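# Hang the yellow rail on two hooks before bins

## Task

Place the yellow rail so it rests on both hooks in front of the bins, lying in the gap between each hook's end plates rather than on top of a plate. The clearance is very tight. It only counts if the rail stays there by itself once the gripper lets go.

## Robot and tools

Robot: one custom six-joint arm with a two-finger parallel gripper. The upper arm is 410 mm (shoulder to elbow) and the forearm 440 mm (elbow to wrist pitch). Joint ranges in rad, base outward: waist -3.491..3.491, shoulder -3.140..3.140, elbow -1.187..4.328, forearm roll -3.316..3.316, wrist pitch -3.140..3.140, wrist roll -3.927..3.927. The elbow cannot quite straighten fully. The base may be tilted, and any block or post under it counts as arm for the clearance check. Something may occasionally tug a held part or shove a loose one.

Frames: the scene frame has its origin on the table top below the base, +z up, and +y to the left when facing along +x. Results report end_effector_position (metres) and end_effector_quat_wxyz in this frame. The reported point lies between the pads when closed. Closed fingertips reach about 33 mm past it, open ones about 9 mm. Reported position can be off, more so at long reach. In the gripper's own axes, the fingers point along +z and open and close along y. Closing pushes the fingertips about 24 mm farther from the arm, so leave room above surfaces.

execute_actions: argument actions is a list holding nothing or one item; optional pictures (boolean) controls images. An empty list just reports the state. A motion item is {"rows": [...], "steps": n}: 1 to 15 rows, steps at most 15 (default 15), each step 1/30 s, one row per step, the last row reused if rows run out. A wait item is {"steps": n} with n up to 300, counted from the previous result, so thinking time is included.

A row is 9 numbers, each in [-1, 1], for the single arm: dx, dy, dz, rx, ry, rz, position, force_limit, speed. The first six are an offset, not a pose, expressed in the gripper's own axes and measured from the gripper pose in the latest result that shows it (before any such result in a scene, and for second or later calls in one reply, from wherever the robot is when the action begins). Every row counts from that same base, not from the row before. Scale: 1.0 equals 0.6 m for dx..dz and 180 degrees for rotation; rx, ry, rz form one rotation vector. All-zero offsets are not a hold: they pull the gripper back to the base pose. Each step the command is clipped to within 70 mm and 16 degrees of the measured pose; after an action ends the arm only continues to the last clipped pose, so read the result and send the remainder. When position and orientation conflict, position wins.

Finger numbers: position +1 = fully open (140 mm), about -0.8 = pads touching, -1 = close until blocked. force_limit -1/0/+1 gives roughly 14/60/107 N on parts up to 40 mm wide. speed -1/0/+1 gives about 30/140/250 mm/s of gap change.

move: target is one 9-number row with the same offset convention; speed is the path's top speed in m/s, 0.002 to 0.5 (default 0.25), rotation capped at twice that in rad/s. It drives a straight path lasting 0.5 to 10 s (cut off at 10 s), takes the shorter rotation, ignores obstacles, may lag, stray or overshoot speed near full reach. Finger values go out at the start. It ends when the arm and fingers settle or 5 s after the path ends. Its result adds a move: line with the ending (done, off_target, moving, held, fault), any limits (paced = pose clipped; held = some steps blocked, after which motion may surge) and the distance to target. Faster contact hits harder, and aiming past a contact presses harder; this stiff arm can fault from aiming even slightly into something firm.



Result lines: "pose unreachable" means the clearance check altered or blocked the command; HELD marks steps where the row was not fully sent; "Hand target" is the pose the controller is currently heading for. object_status: 0 moving, 1 blocked while opening, 2 blocked while closing (a grip), 3 reached the requested position or pads met (thin items may still be held). Stopped fingers stay put until position changes by 0.01 or more, or the object yields. To squeeze harder while status is 2, raise force_limit and switch position between -1 and -0.98. position_measured is in nonlinear counts: 3 open, 230 pads met.

Camera cam_wrist: pinhole+radial, fovy 92.813 deg, K=[[239.923,0,449.064],[0,239.923,252.277],[0,0,1]], pose derived from joint readings; small calibration errors apply and changed numbers are listed in results.

Faults: joint torque at its load limit (waist, shoulder, elbow 140 N m; forearm roll, wrist pitch, wrist roll 35.2 N m, held weight included) or 150 N external force stops the arm for 10 s, skips the rest of the call, and lets the arm yield. Carrying loads heats motors; MOTOR HOT warns, and OVER-TEMPERATURE FAULT brakes the arm until cool.

Avoid: knocking anything off the table (fails the task), dropping or slamming the rail, hard hits and strong pushes. Before finishing, open the gripper, back off, and confirm the rail stays seated between the end plates on its own.

Each tool is called after "Call:" as name([rows], argument=value, ...), one row to a line, values as JSON.

## Session

Call:
execute_actions(actions=[])

Scene clock: 0.00 s of 4800.00 s.
end_effector_position=(+0.4666, -0.0071, +0.3739) position_measured=3 object_status=3 end_effector_quat_wxyz=(+0.333, +0.934, -0.008, +0.131)
Joint positions: [ 1.278  0.256 -0.51   0.791 -2.151 -0.099]
Joint velocities: [ 0.     0.001  0.001  0.001 -0.001 -0.   ]
Hand target: +0.467, -0.007, +0.374; +0.333, +0.934, -0.008, +0.131

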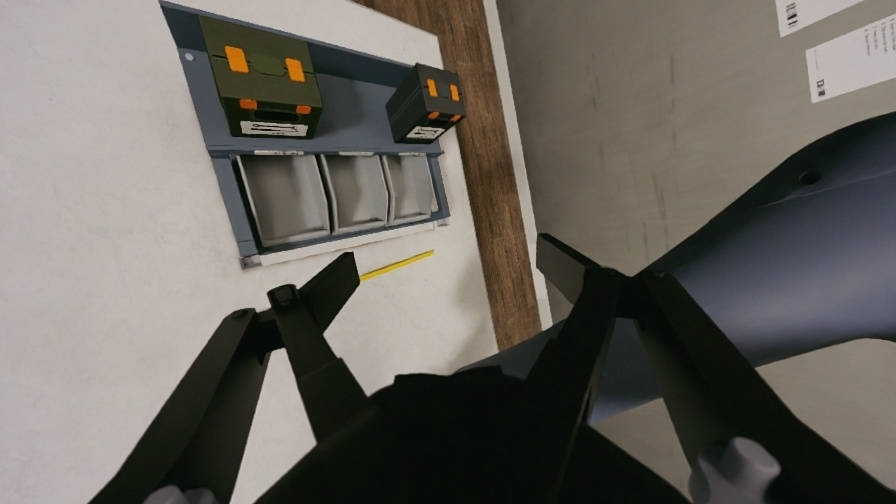

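Call:
move(target=[-0.145,0.003,0.12,0.2165,-0.085,-0.005,1,0,0])

Call:
zoom_image(camera="cam_wrist", region=[250,100,650,330])

Scene clock: 16.90 s of 4800.00 s.
end_effector_position=(+0.3995, -0.0593, +0.2993) position_measured=3 object_status=3 end_effector_quat_wxyz=(-0.000, +1.000, -0.000, +0.002)
Joint positions: [ 1.356 -0.459 -0.706  0.591 -1.913  0.106]
Joint velocities: [ 0.    -0.002  0.    -0.001 -0.001  0.002]
Hand target: +0.400, -0.059, +0.299; -0.000, +1.000, -0.000, +0.002
Off the commanded pose: 0.001 m, 0 deg.
After step 90, 12.03 s passed at rest.
move: done
camera_calibration (this result's frames):
cam_wrist: T_world_to_cam=[[-0.0987921, -0.994895, 0.0206137, -0.0292329], [-0.94428, 0.100262, 0.313501, 0.295987], [-0.313967, 0.0115063, -0.949364, 0.590783], [0, 0, 0, 1]] pos_world=[0.462093, -0.0655576, 0.468679]

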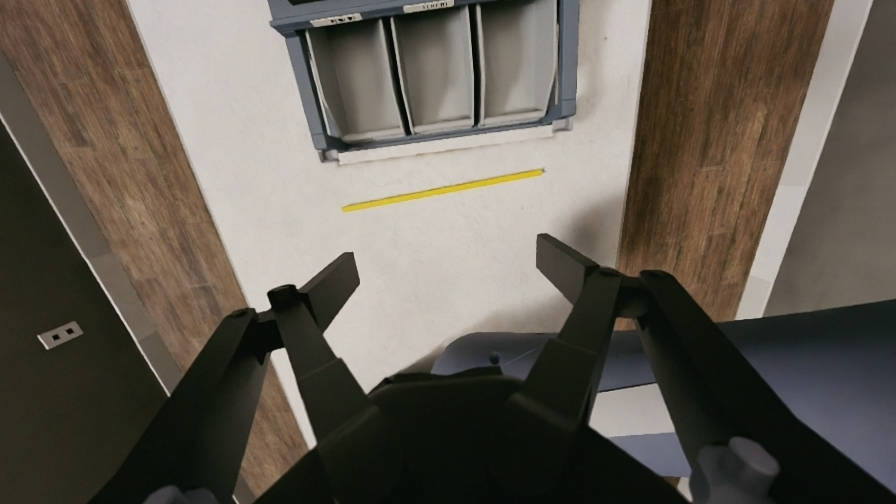

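Region (250, 100, 650, 330) of cam_wrist's 896x504 image, scaled by 1.260, with more detail than that image has; it fills the top 290 rows of this view, and the rest is white.

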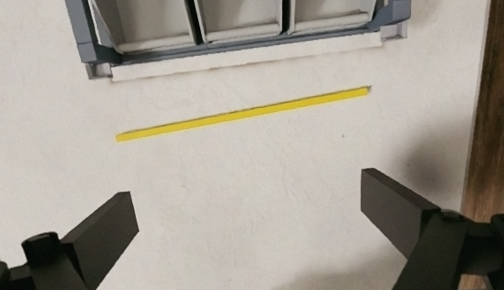

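Call:
move(target=[0.02,0,0.27,0,0.1,0,1,0,0])

Call:
zoom_image(camera="cam_wrist", region=[200,120,450,300])

Call:
zoom_image(camera="cam_wrist", region=[480,80,730,260])

Scene clock: 27.10 s of 4800.00 s.
end_effector_position=(+0.4124, -0.0586, +0.1378) position_measured=3 object_status=3 end_effector_quat_wxyz=(+0.006, +0.993, -0.001, +0.119)
Joint positions: [ 0.988 -0.564 -1.188  0.99  -1.397  0.096]
Joint velocities: [-0.006  0.002  0.     0.003  0.005  0.002]
Hand target: +0.412, -0.059, +0.138; +0.006, +0.993, -0.001, +0.119
Off the commanded pose: 0.001 m, 5 deg.
joint sent to its limit — the command would take joint 3 (elbow) past its lower limit, so that joint was sent only as far as its limit.
After step 90, 5.63 s passed at rest.
move: off_target
camera_calibration (this result's frames):
cam_wrist: T_world_to_cam=[[-0.103275, -0.994613, 0.00886996, -0.0204095], [-0.990994, 0.103655, 0.0847776, 0.409668], [-0.0852404, -0.0000346863, -0.99636, 0.352996], [0, 0, 0, 1]] pos_world=[0.43396, -0.0627514, 0.317161]

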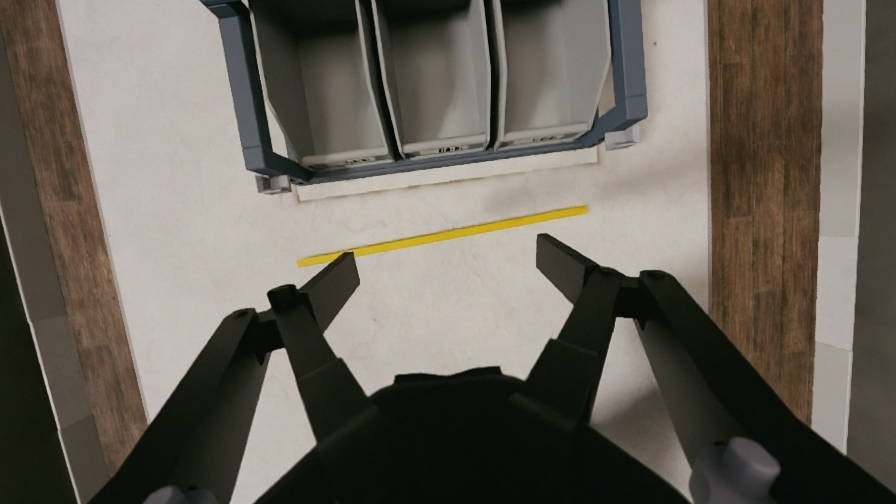

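Region (200, 120, 450, 300) of cam_wrist's 896x504 image, scaled by 2.016, with more detail than that image has; it fills the top 363 rows of this view, and the rest is white.

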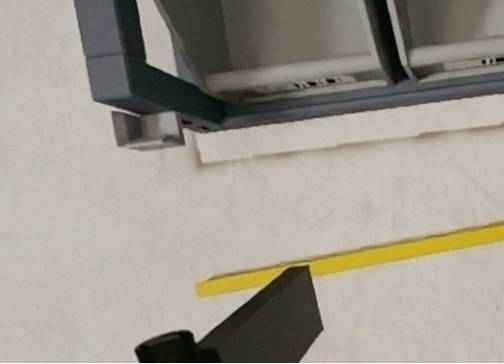

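Region (480, 80, 730, 260) of cam_wrist's 896x504 image, scaled by 2.016, with more detail than that image has; it fills the top 363 rows of this view, and the rest is white.

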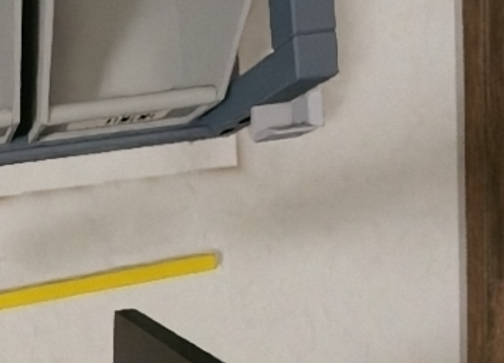

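Call:
move(target=[0.0057,-0.0043,0.101,-0.053,-0.064,0.471,-0.35,0,0], speed=0.4)

Scene clock: 40.70 s of 4800.00 s.
end_effector_position=(+0.4295, -0.0564, +0.0795) position_measured=173 object_status=3 end_effector_quat_wxyz=(-0.001, +0.736, -0.677, -0.001)
Joint positions: [ 0.613 -0.303 -0.985  0.93  -1.151 -1.187]
Joint velocities: [ 0.    -0.001 -0.     0.001  0.003 -0.002]
Hand target: +0.429, -0.056, +0.079; -0.001, +0.736, -0.677, -0.001
Off the commanded pose: 0.001 m, 0 deg.
After step 90, 8.23 s passed at rest.
move: done
camera_calibration (this result's frames):
cam_wrist: T_world_to_cam=[[-0.999628, 0.0156452, 0.0223362, 0.424931], [0.0219656, 0.947333, 0.319495, 0.0251777], [-0.0161612, 0.319866, -0.947325, 0.280814], [0, 0, 0, 1]] pos_world=[0.428758, -0.120323, 0.248486]

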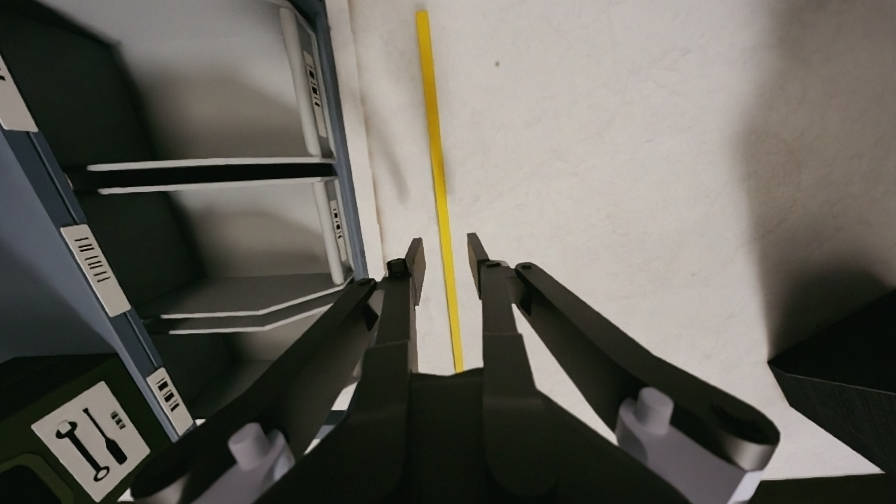

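Call:
move(target=[0,0.002,0.072,0,0,0,-0.35,0,0], speed=0.08)

Call:
move(target=[0,0,0,0,0,0,-1,0,-0.5])

Call:
move(target=[0,0,-0.16,0,0,0.016,-1,0,-0.5], speed=0.15)

Scene clock: 47.73 s of 4800.00 s.
end_effector_position=(+0.4281, -0.0561, +0.0363) position_measured=173 object_status=3 end_effector_quat_wxyz=(-0.001, +0.736, -0.677, -0.002)
Joint positions: [ 0.461 -0.229 -1.022  1.048 -0.996 -1.222]
Joint velocities: [-0.001  0.001 -0.001  0.001  0.003 -0.001]
Hand target: +0.428, -0.056, +0.036; -0.001, +0.736, -0.677, -0.002
Off the commanded pose: 0.000 m, 0 deg.
After step 90, 3.10 s passed at rest.
move: done
camera_calibration (this result's frames):
cam_wrist: T_world_to_cam=[[-0.999618, 0.0155412, 0.0228425, 0.424413], [0.0220393, 0.947136, 0.320074, 0.0387142], [-0.0166606, 0.320455, -0.947117, 0.240023], [0, 0, 0, 1]] pos_world=[0.427396, -0.12018, 0.205244]

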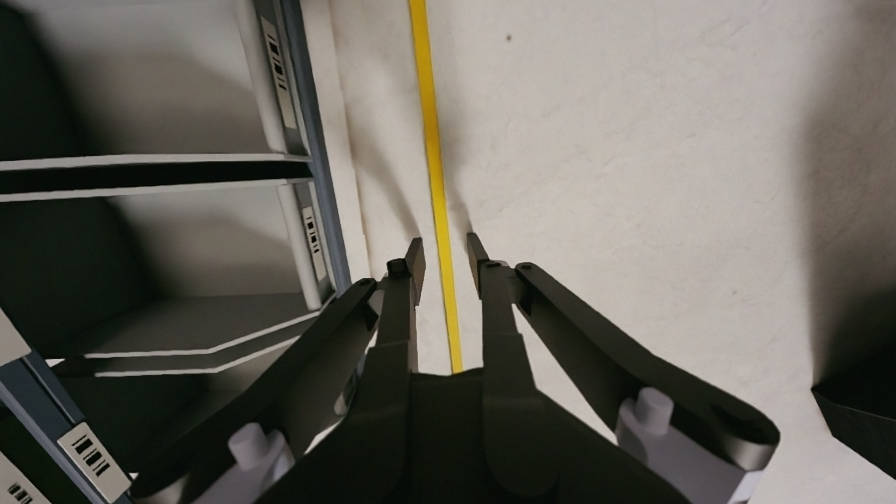

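Scene clock: 48.30 s of 4800.00 s.
end_effector_position=(+0.4281, -0.0561, +0.0363) position_measured=220 object_status=2 end_effector_quat_wxyz=(-0.001, +0.736, -0.677, -0.002)
Joint positions: [ 0.461 -0.229 -1.022  1.049 -0.996 -1.222]
Joint velocities: [ 0.     0.     0.001  0.    -0.    -0.   ]
Hand target: +0.428, -0.056, +0.036; -0.001, +0.736, -0.677, -0.002
Off the commanded pose: 0.000 m, 0 deg.
move: done
camera_calibration (this result's frames):
cam_wrist: T_world_to_cam=[[-0.99962, 0.015509, 0.0228035, 0.424425], [0.0219965, 0.947134, 0.320082, 0.0387215], [-0.0166338, 0.320462, -0.947115, 0.240006], [0, 0, 0, 1]] pos_world=[0.427404, -0.12017, 0.205241]

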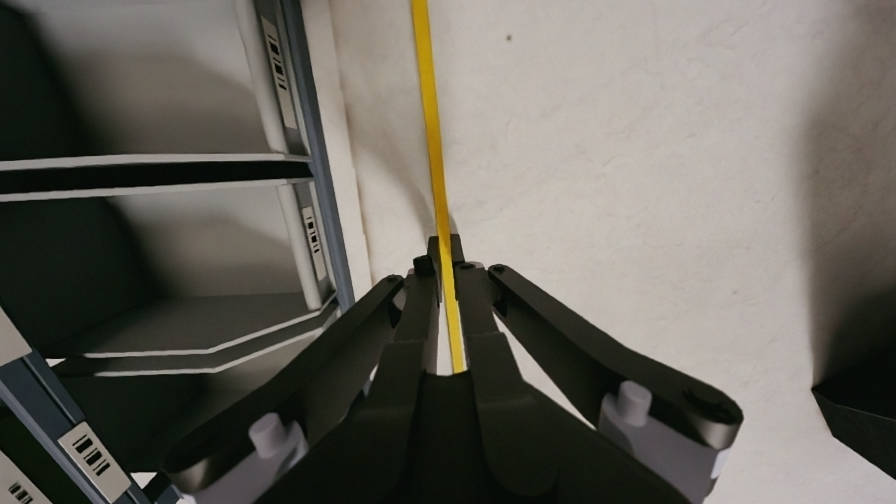

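Scene clock: 49.43 s of 4800.00 s.
end_effector_position=(+0.4286, -0.0568, +0.1324) position_measured=220 object_status=2 end_effector_quat_wxyz=(-0.001, +0.718, -0.696, -0.001)
Joint positions: [ 0.79  -0.374 -0.93   0.827 -1.342 -1.234]
Joint velocities: [ 0.003 -0.002 -0.    -0.001 -0.001 -0.001]
Hand target: +0.429, -0.057, +0.132; -0.001, +0.718, -0.696, -0.001
Off the commanded pose: 0.001 m, 0 deg.
move: done
camera_calibration (this result's frames):
cam_wrist: T_world_to_cam=[[-0.99758, 0.0660383, 0.0217601, 0.424912], [0.0695292, 0.945226, 0.318925, -0.0117233], [0.000493003, 0.319666, -0.94753, 0.323909], [0, 0, 0, 1]] pos_world=[0.424539, -0.120522, 0.301406]

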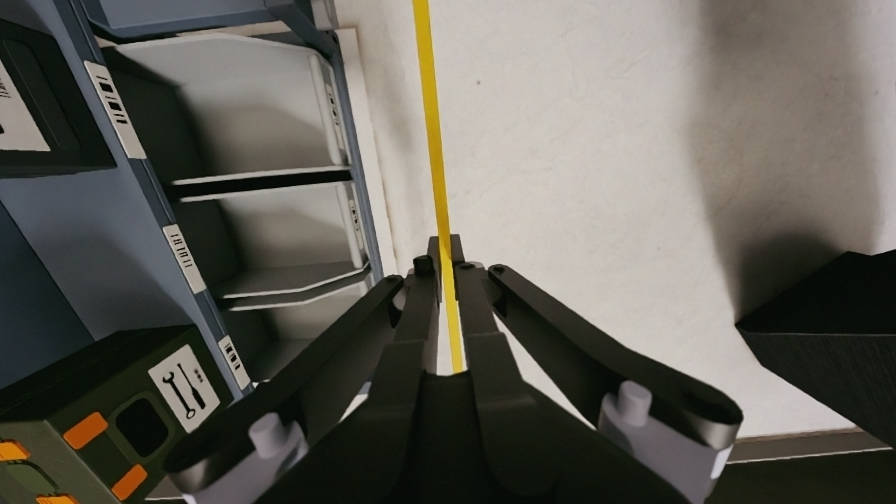

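Call:
move(target=[0.0287,-0.1325,0,0,0,0,-1,0,-0.5], speed=0.12)

Call:
move(target=[0,0,0.035,0,0,0,-1,0,-0.5], speed=0.03)

Call:
zoom_image(camera="cam_wrist", region=[340,0,500,100])

Scene clock: 59.20 s of 4800.00 s.
end_effector_position=(+0.5084, -0.0715, +0.1322) position_measured=220 object_status=2 end_effector_quat_wxyz=(-0.001, +0.719, -0.695, -0.001)
Joint positions: [ 0.612 -0.247 -0.74   0.875 -1.268 -1.079]
Joint velocities: [-0.001  0.002  0.001 -0.     0.     0.001]
Hand target: +0.508, -0.072, +0.132; -0.001, +0.719, -0.696, -0.001
Off the commanded pose: 0.000 m, 0 deg.
After step 90, 5.70 s passed at rest.
move: done
camera_calibration (this result's frames):
cam_wrist: T_world_to_cam=[[-0.997576, 0.0658809, 0.0224167, 0.505366], [0.0695901, 0.945083, 0.319335, -0.00333634], [-0.000147542, 0.320121, -0.947377, 0.328719], [0, 0, 0, 1]] pos_world=[0.504422, -0.135371, 0.301158]

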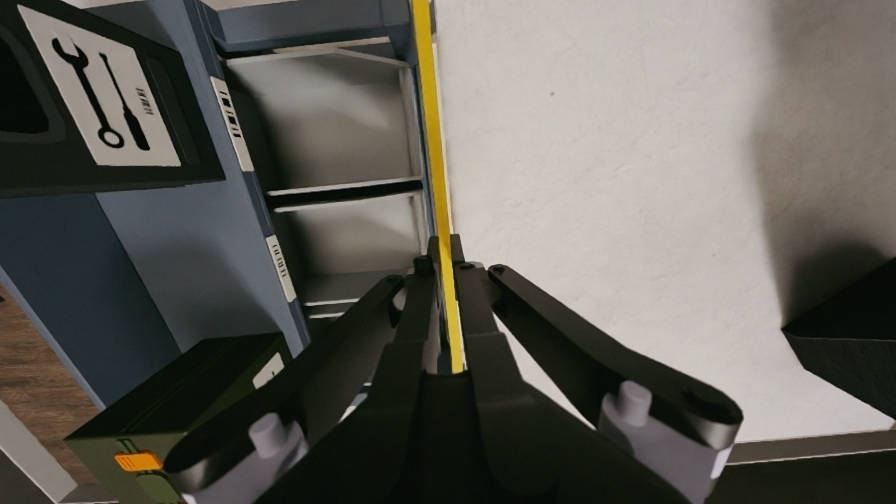

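Scene clock: 60.17 s of 4800.00 s.
end_effector_position=(+0.5083, -0.0714, +0.1112) position_measured=220 object_status=2 end_effector_quat_wxyz=(-0.001, +0.719, -0.695, -0.001)
Joint positions: [ 0.558 -0.225 -0.761  0.902 -1.204 -1.082]
Joint velocities: [-0.001  0.001  0.    -0.001  0.002 -0.002]
Hand target: +0.508, -0.071, +0.111; -0.001, +0.719, -0.695, -0.001
Off the commanded pose: 0.000 m, 0 deg.
move: done
camera_calibration (this result's frames):
cam_wrist: T_world_to_cam=[[-0.997575, 0.0658274, 0.0226028, 0.505719], [0.069599, 0.945019, 0.319522, 0.00322663], [-0.000326808, 0.32032, -0.947309, 0.308884], [0, 0, 0, 1]] pos_world=[0.504369, -0.135281, 0.280147]

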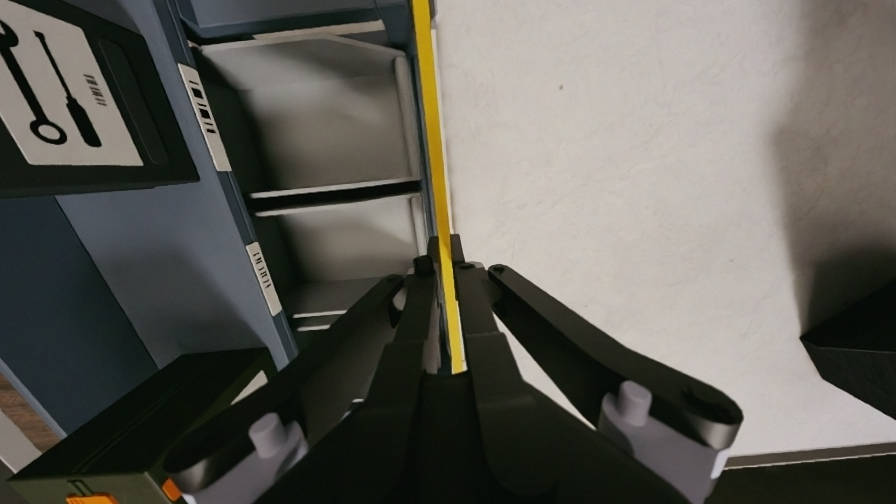

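Region (340, 0, 500, 100) of cam_wrist's 896x504 image, scaled by 3.150, with more detail than that image has; it fills the top 315 rows of this view, and the rest is white.

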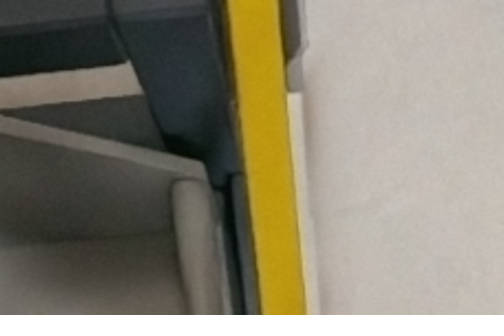

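Good laterally. Lower, release, inspect.

Call:
move(target=[0,0.001,0.02,0,0,0,-1,0,-0.5], speed=0.01)

Call:
move(target=[0,0,0,0,0,0,-0.55,0,-1])

Call:
move(target=[0.12,0,-0.04,0,0,0,-0.55,0,-1], speed=0.1)

Call:
zoom_image(camera="cam_wrist", region=[370,40,490,160])

Scene clock: 69.47 s of 4800.00 s.
end_effector_position=(+0.5077, -0.0714, +0.0992) position_measured=220 object_status=2 end_effector_quat_wxyz=(-0.001, +0.719, -0.695, -0.001)
Joint positions: [ 0.527 -0.213 -0.773  0.919 -1.168 -1.086]
Joint velocities: [-0.001  0.    -0.     0.001  0.002 -0.   ]
Hand target: +0.508, -0.071, +0.099; -0.001, +0.719, -0.695, -0.001
Off the commanded pose: 0.000 m, 0 deg.
After step 90, 4.87 s passed at rest.
move: done
camera_calibration (this result's frames):
cam_wrist: T_world_to_cam=[[-0.997576, 0.0657998, 0.0226557, 0.505355], [0.0695899, 0.944981, 0.319637, 0.00703744], [-0.000377164, 0.320439, -0.947269, 0.297546], [0, 0, 0, 1]] pos_world=[0.503752, -0.135248, 0.268157]

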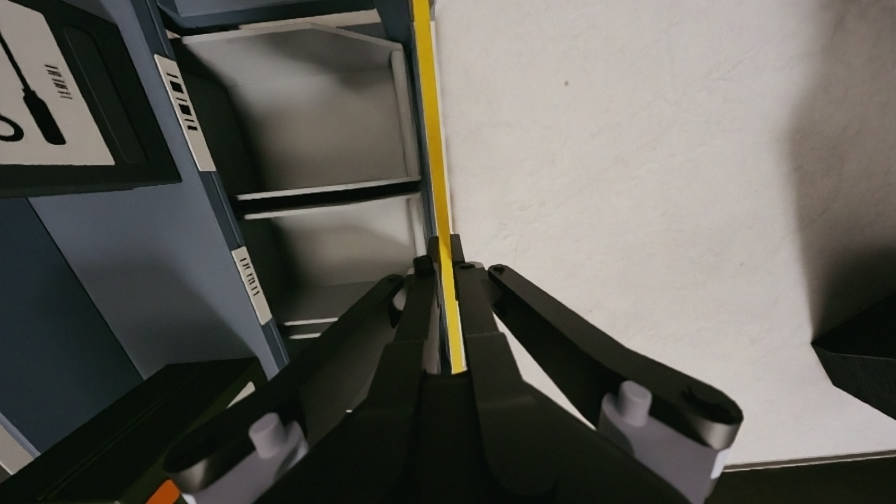

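Scene clock: 70.13 s of 4800.00 s.
end_effector_position=(+0.5077, -0.0714, +0.0992) position_measured=199 object_status=0 end_effector_quat_wxyz=(-0.001, +0.719, -0.695, -0.001)
Joint positions: [ 0.527 -0.213 -0.773  0.919 -1.168 -1.086]
Joint velocities: [ 0.     0.     0.001 -0.    -0.    -0.001]
Hand target: +0.508, -0.071, +0.099; -0.001, +0.719, -0.695, -0.001
Off the commanded pose: 0.000 m, 0 deg.
move: done
camera_calibration (this result's frames):
cam_wrist: T_world_to_cam=[[-0.997576, 0.0657973, 0.0226669, 0.505346], [0.0695912, 0.944983, 0.319632, 0.00704194], [-0.000388924, 0.320435, -0.947271, 0.297539], [0, 0, 0, 1]] pos_world=[0.503746, -0.135247, 0.268144]

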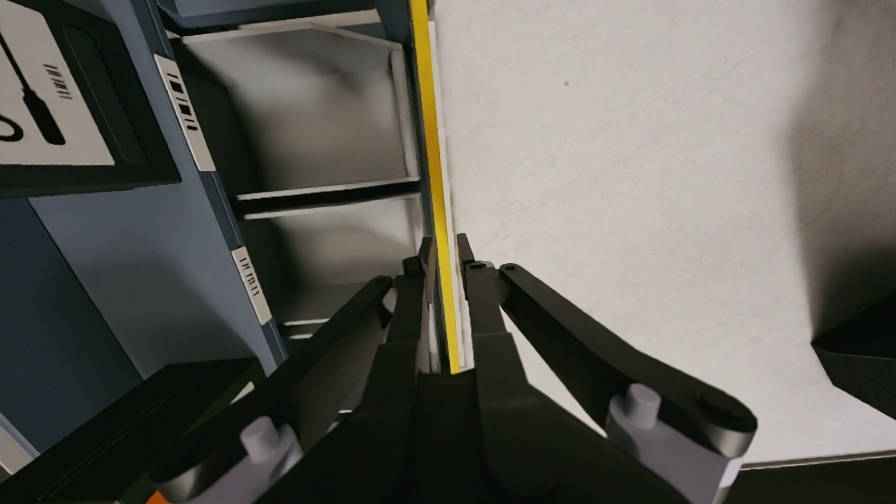

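Scene clock: 71.23 s of 4800.00 s.
end_effector_position=(+0.5097, -0.1433, +0.1228) position_measured=199 object_status=3 end_effector_quat_wxyz=(-0.001, +0.719, -0.695, -0.002)
Joint positions: [ 0.465 -0.356 -0.742  0.881 -1.233 -0.903]
Joint velocities: [-0.    -0.     0.    -0.001 -0.002  0.001]
Hand target: +0.510, -0.143, +0.123; -0.001, +0.719, -0.695, -0.002
Off the commanded pose: 0.000 m, 0 deg.
move: done
camera_calibration (this result's frames):
cam_wrist: T_world_to_cam=[[-0.997568, 0.0658159, 0.0229368, 0.511558], [0.0696952, 0.944952, 0.3197, 0.0672506], [-0.000632874, 0.320521, -0.947241, 0.343102], [0, 0, 0, 1]] pos_world=[0.505844, -0.207189, 0.291767]

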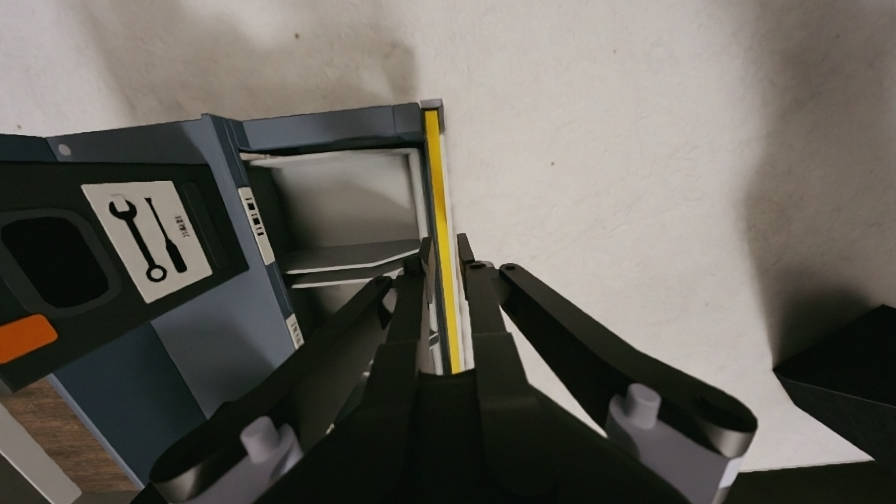

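Region (370, 40, 490, 160) of cam_wrist's 896x504 image, scaled by 4.200, with more detail than that image has.

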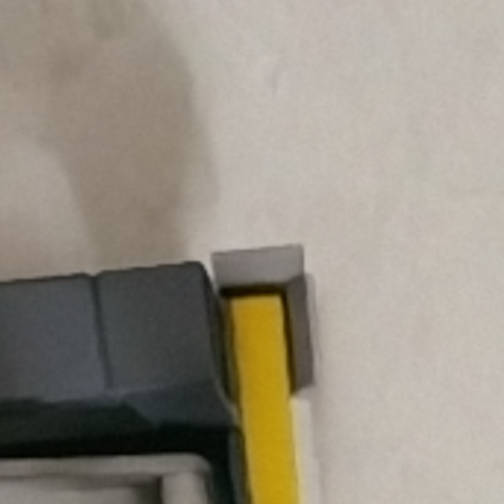

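This end is in. Check the other.

Call:
move(target=[-0.45,0.1,-0.05,0,0,0,0.6,0,0])

Call:
zoom_image(camera="cam_wrist", region=[330,160,470,280])

Scene clock: 80.50 s of 4800.00 s.
end_effector_position=(+0.4426, +0.1241, +0.1541) position_measured=53 object_status=3 end_effector_quat_wxyz=(-0.001, +0.718, -0.696, -0.000)
Joint positions: [ 0.972  0.105 -0.709  0.789 -1.267 -1.528]
Joint velocities: [ 0.     0.003  0.001  0.     0.001 -0.001]
Hand target: +0.443, +0.124, +0.154; -0.001, +0.718, -0.696, -0.000
Off the commanded pose: 0.002 m, 0 deg.
After step 90, 4.67 s passed at rest.
move: done
camera_calibration (this result's frames):
cam_wrist: T_world_to_cam=[[-0.997587, 0.0661913, 0.02096, 0.426549], [0.0694187, 0.945294, 0.318749, -0.190524], [0.00128509, 0.319435, -0.947607, 0.286319], [0, 0, 0, 1]] pos_world=[0.438377, 0.0604071, 0.323107]

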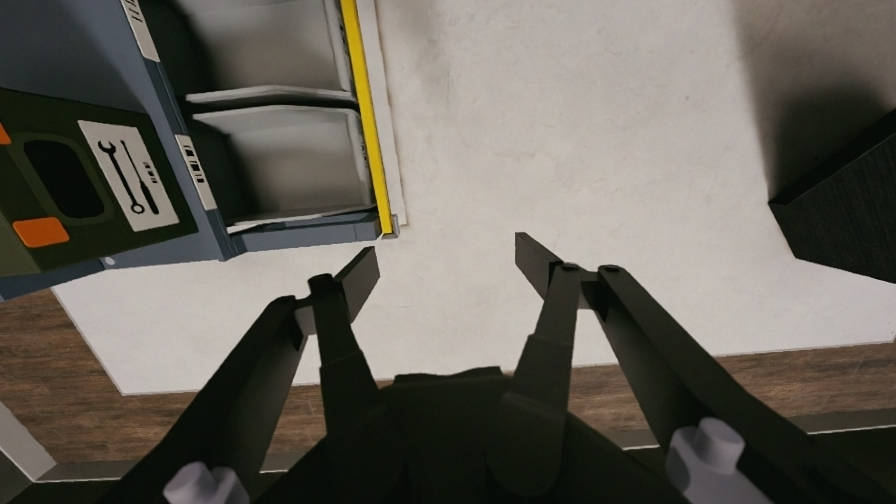

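Region (330, 160, 470, 280) of cam_wrist's 896x504 image, scaled by 3.600, with more detail than that image has; it fills the top 432 rows of this view, and the rest is white.

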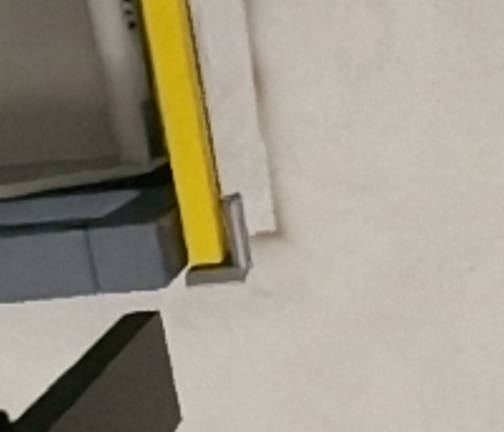

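Call:
move(target=[0.12,-0.099,0.05,0,0,0,-0.5,-1,1])

Call:
move(target=[0,0,0.046,0,0,0,-0.5,-1,0], speed=0.05)

Call:
move(target=[0,0,0,0,0,0,-1,-1,-1])

Call:
move(target=[0.006,0,0,0,0,0,-1,-1,-1], speed=0.005)

Call:
move(target=[0,0,0,0,0,0,-0.5,-1,-1])

Call:
move(target=[0,0,-0.046,0,0,0,-0.5,-1,0])

Call:
move(target=[-0.126,0.099,-0.05,0,0,0,0.6,-1,1])

Call:
zoom_image(camera="cam_wrist", region=[330,160,470,280])

Scene clock: 93.73 s of 4800.00 s.
end_effector_position=(+0.5037, +0.0542, +0.1238) position_measured=192 object_status=3 end_effector_quat_wxyz=(-0.001, +0.718, -0.696, -0.001)
Joint positions: [ 0.75   0.021 -0.688  0.878 -1.217 -1.332]
Joint velocities: [-0.001  0.002  0.002  0.     0.     0.002]
Hand target: +0.504, +0.054, +0.124; -0.001, +0.719, -0.696, -0.001
Off the commanded pose: 0.001 m, 0 deg.
After step 90, 9.37 s passed at rest.
move: done
camera_calibration (this result's frames):
cam_wrist: T_world_to_cam=[[-0.997584, 0.065967, 0.0217706, 0.49269], [0.0694649, 0.945135, 0.319208, -0.119084], [0.000481029, 0.31995, -0.947434, 0.28024], [0, 0, 0, 1]] pos_world=[0.499637, -0.00961304, 0.292795]

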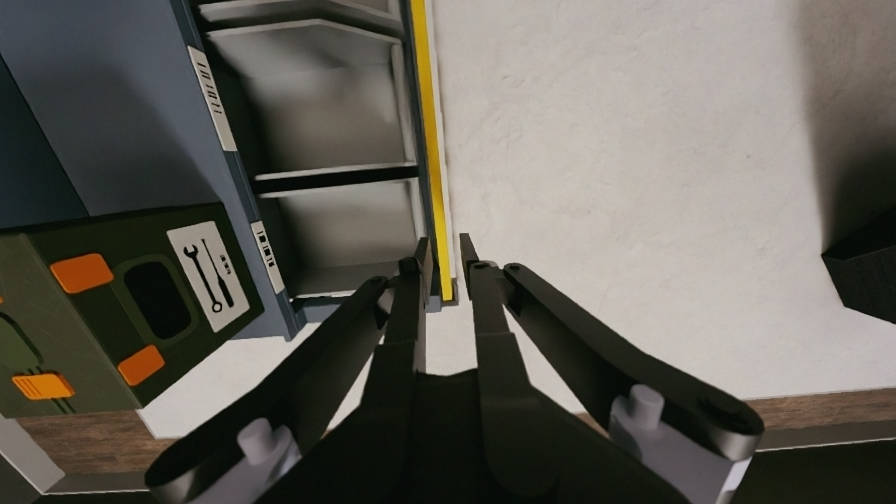

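Scene clock: 94.60 s of 4800.00 s.
end_effector_position=(+0.5036, +0.0543, +0.0962) position_measured=192 object_status=3 end_effector_quat_wxyz=(-0.001, +0.719, -0.695, -0.001)
Joint positions: [ 0.69   0.049 -0.714  0.924 -1.149 -1.347]
Joint velocities: [-0.002  0.002 -0.     0.001  0.001  0.   ]
Hand target: +0.504, +0.054, +0.096; -0.001, +0.719, -0.695, -0.001
Off the commanded pose: 0.000 m, 0 deg.
move: done
camera_calibration (this result's frames):
cam_wrist: T_world_to_cam=[[-0.997585, 0.0658819, 0.0219972, 0.493164], [0.0694567, 0.945068, 0.31941, -0.11043], [0.000254514, 0.320166, -0.947361, 0.254153], [0, 0, 0, 1]] pos_world=[0.499578, -0.00949777, 0.265199]

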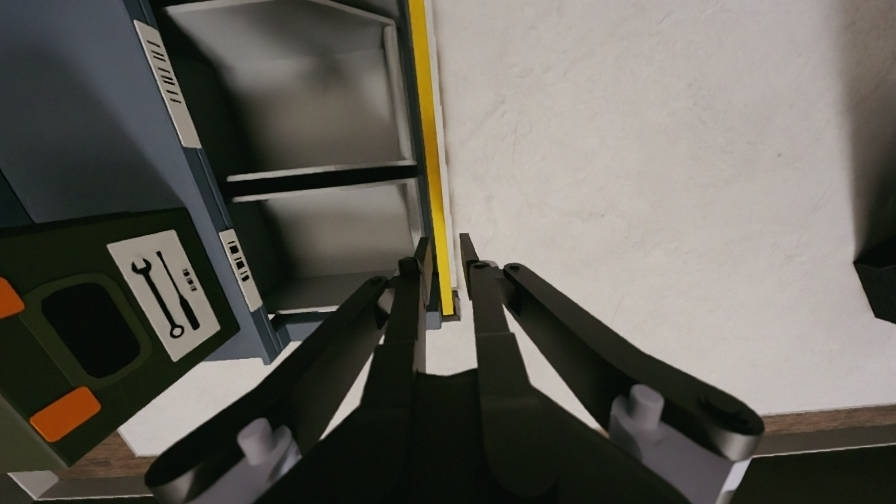

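Scene clock: 95.33 s of 4800.00 s.
end_effector_position=(+0.5037, +0.0543, +0.0962) position_measured=216 object_status=2 end_effector_quat_wxyz=(-0.001, +0.719, -0.695, -0.001)
Joint positions: [ 0.69   0.049 -0.714  0.925 -1.149 -1.347]
Joint velocities: [ 0.     0.     0.    -0.001  0.     0.001]
Hand target: +0.504, +0.054, +0.096; -0.001, +0.719, -0.695, -0.001
Off the commanded pose: 0.000 m, 0 deg.
move: done
camera_calibration (this result's frames):
cam_wrist: T_world_to_cam=[[-0.997594, 0.0658061, 0.021823, 0.493253], [0.0693292, 0.945084, 0.319389, -0.11037], [0.000393197, 0.320134, -0.947372, 0.254095], [0, 0, 0, 1]] pos_world=[0.499618, -0.00949459, 0.265209]

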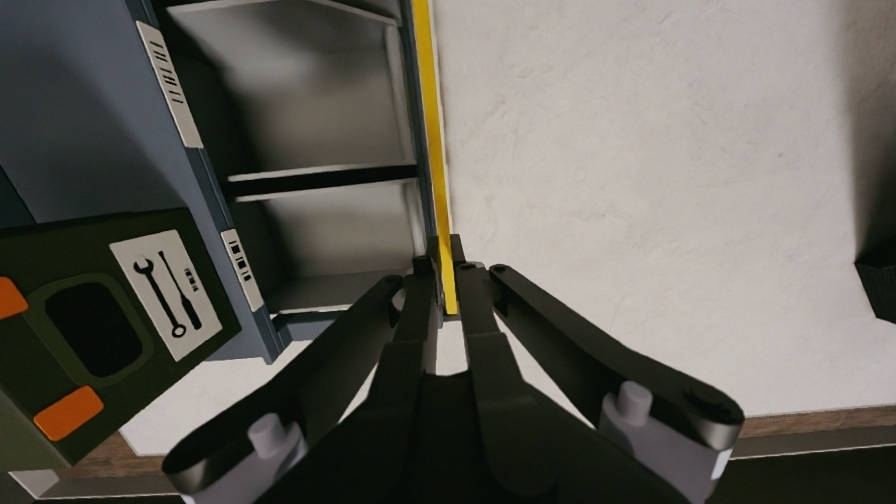

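Scene clock: 96.27 s of 4800.00 s.
end_effector_position=(+0.5037, +0.0508, +0.0962) position_measured=216 object_status=2 end_effector_quat_wxyz=(-0.001, +0.719, -0.695, -0.001)
Joint positions: [ 0.686  0.041 -0.718  0.925 -1.149 -1.341]
Joint velocities: [-0.    -0.001 -0.     0.     0.001 -0.   ]
Hand target: +0.504, +0.051, +0.096; -0.001, +0.719, -0.695, -0.001
Off the commanded pose: 0.000 m, 0 deg.
move: done
camera_calibration (this result's frames):
cam_wrist: T_world_to_cam=[[-0.997593, 0.0657893, 0.021914, 0.493541], [0.0693424, 0.945088, 0.319376, -0.106991], [0.000300796, 0.320126, -0.947375, 0.255258], [0, 0, 0, 1]] pos_world=[0.499695, -0.0130689, 0.26518]

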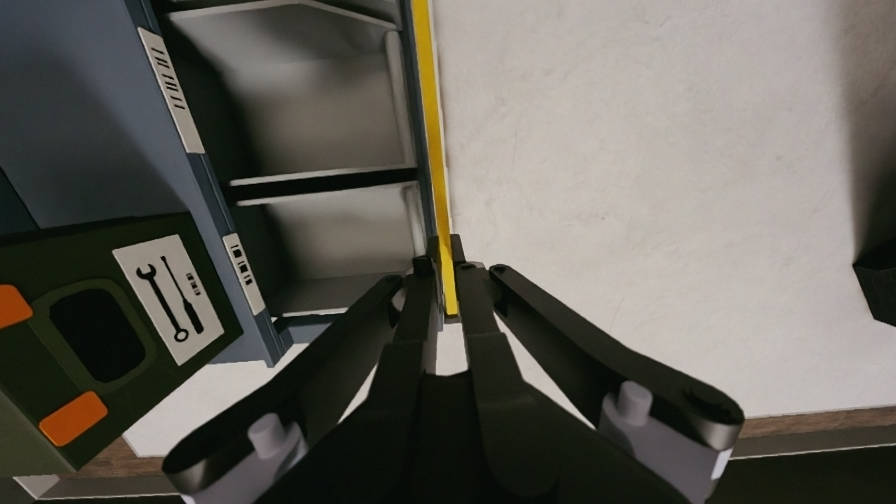

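Scene clock: 97.00 s of 4800.00 s.
end_effector_position=(+0.5037, +0.0508, +0.0962) position_measured=192 object_status=3 end_effector_quat_wxyz=(-0.001, +0.719, -0.695, -0.001)
Joint positions: [ 0.686  0.041 -0.718  0.925 -1.149 -1.341]
Joint velocities: [-0.     0.     0.    -0.001  0.    -0.001]
Hand target: +0.504, +0.051, +0.096; -0.001, +0.719, -0.695, -0.001
Off the commanded pose: 0.000 m, 0 deg.
move: done
camera_calibration (this result's frames):
cam_wrist: T_world_to_cam=[[-0.997593, 0.0657872, 0.0219112, 0.493541], [0.0693395, 0.945086, 0.31938, -0.106987], [0.000303166, 0.320131, -0.947373, 0.25526], [0, 0, 0, 1]] pos_world=[0.499694, -0.0130734, 0.265182]

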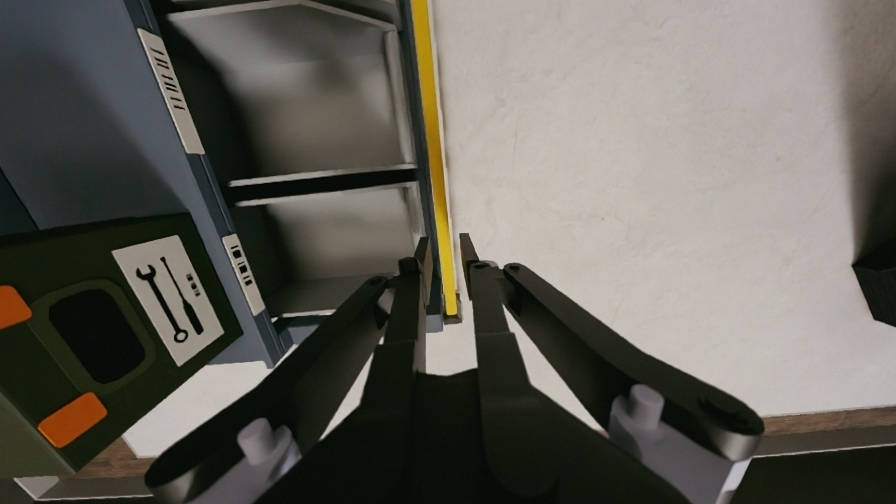

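Scene clock: 97.73 s of 4800.00 s.
end_effector_position=(+0.5038, +0.0506, +0.1238) position_measured=192 object_status=3 end_effector_quat_wxyz=(-0.001, +0.719, -0.695, -0.001)
Joint positions: [ 0.747  0.013 -0.691  0.879 -1.218 -1.326]
Joint velocities: [ 0.002  0.     0.    -0.002 -0.001 -0.001]
Hand target: +0.504, +0.051, +0.124; -0.001, +0.719, -0.695, -0.001
Off the commanded pose: 0.000 m, 0 deg.
move: done
camera_calibration (this result's frames):
cam_wrist: T_world_to_cam=[[-0.997593, 0.0658648, 0.0216954, 0.493061], [0.0693441, 0.945156, 0.319174, -0.115634], [0.000516849, 0.31991, -0.947448, 0.281346], [0, 0, 0, 1]] pos_world=[0.499747, -0.0131885, 0.292771]

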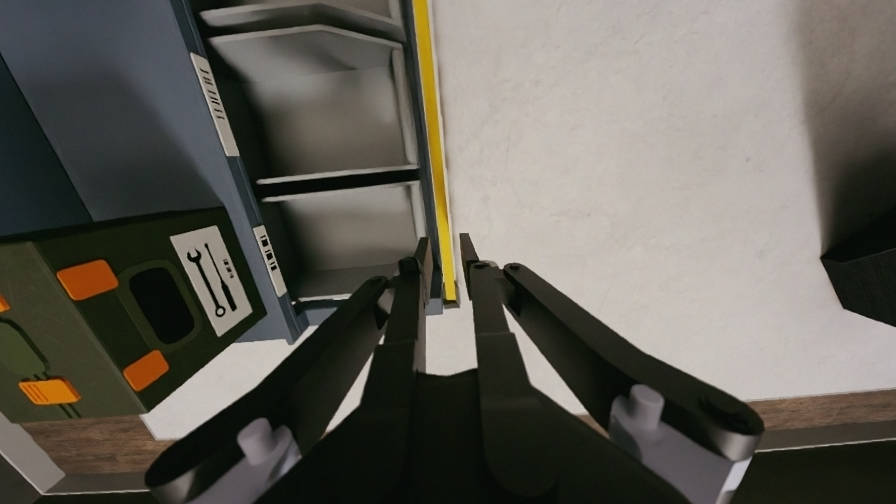

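Scene clock: 98.63 s of 4800.00 s.
end_effector_position=(+0.4426, +0.1241, +0.1541) position_measured=53 object_status=3 end_effector_quat_wxyz=(-0.001, +0.718, -0.696, -0.000)
Joint positions: [ 0.972  0.105 -0.709  0.789 -1.267 -1.528]
Joint velocities: [ 0.001 -0.     0.001  0.002 -0.001 -0.002]
Hand target: +0.443, +0.124, +0.154; -0.001, +0.718, -0.696, -0.000
Off the commanded pose: 0.001 m, 0 deg.
move: done
camera_calibration (this result's frames):
cam_wrist: T_world_to_cam=[[-0.997591, 0.0661769, 0.0208135, 0.426597], [0.0693582, 0.94529, 0.318774, -0.190477], [0.00142071, 0.31945, -0.947602, 0.286277], [0, 0, 0, 1]] pos_world=[0.438373, 0.0603743, 0.323117]

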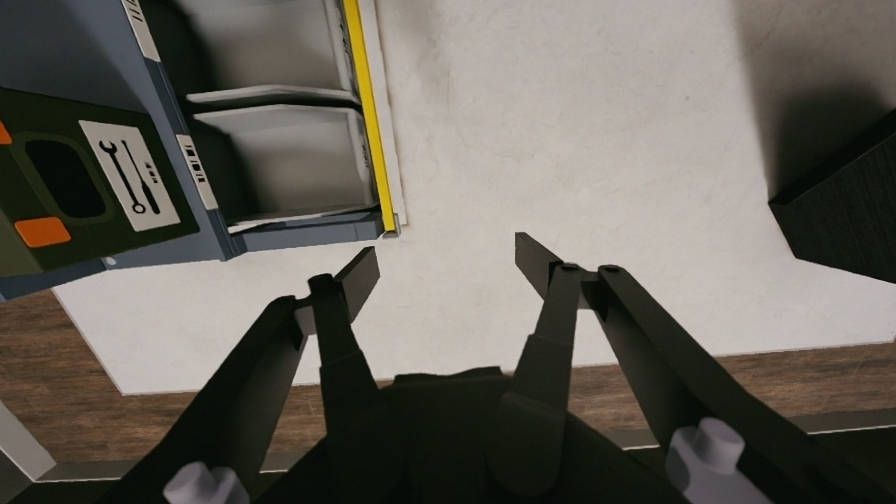

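Region (330, 160, 470, 280) of cam_wrist's 896x504 image, scaled by 3.600, with more detail than that image has; it fills the top 432 rows of this view, and the rest is white.

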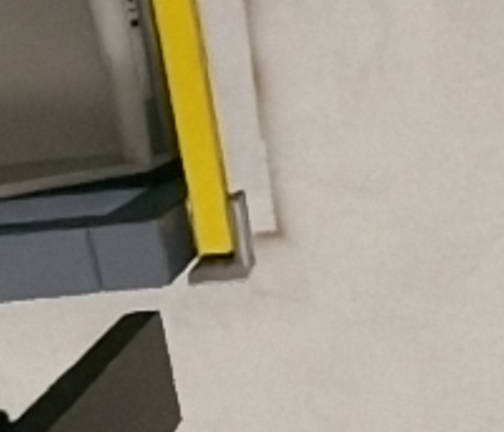

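Call:
finished_scene(scene=1)

The scene is finished: the task was done.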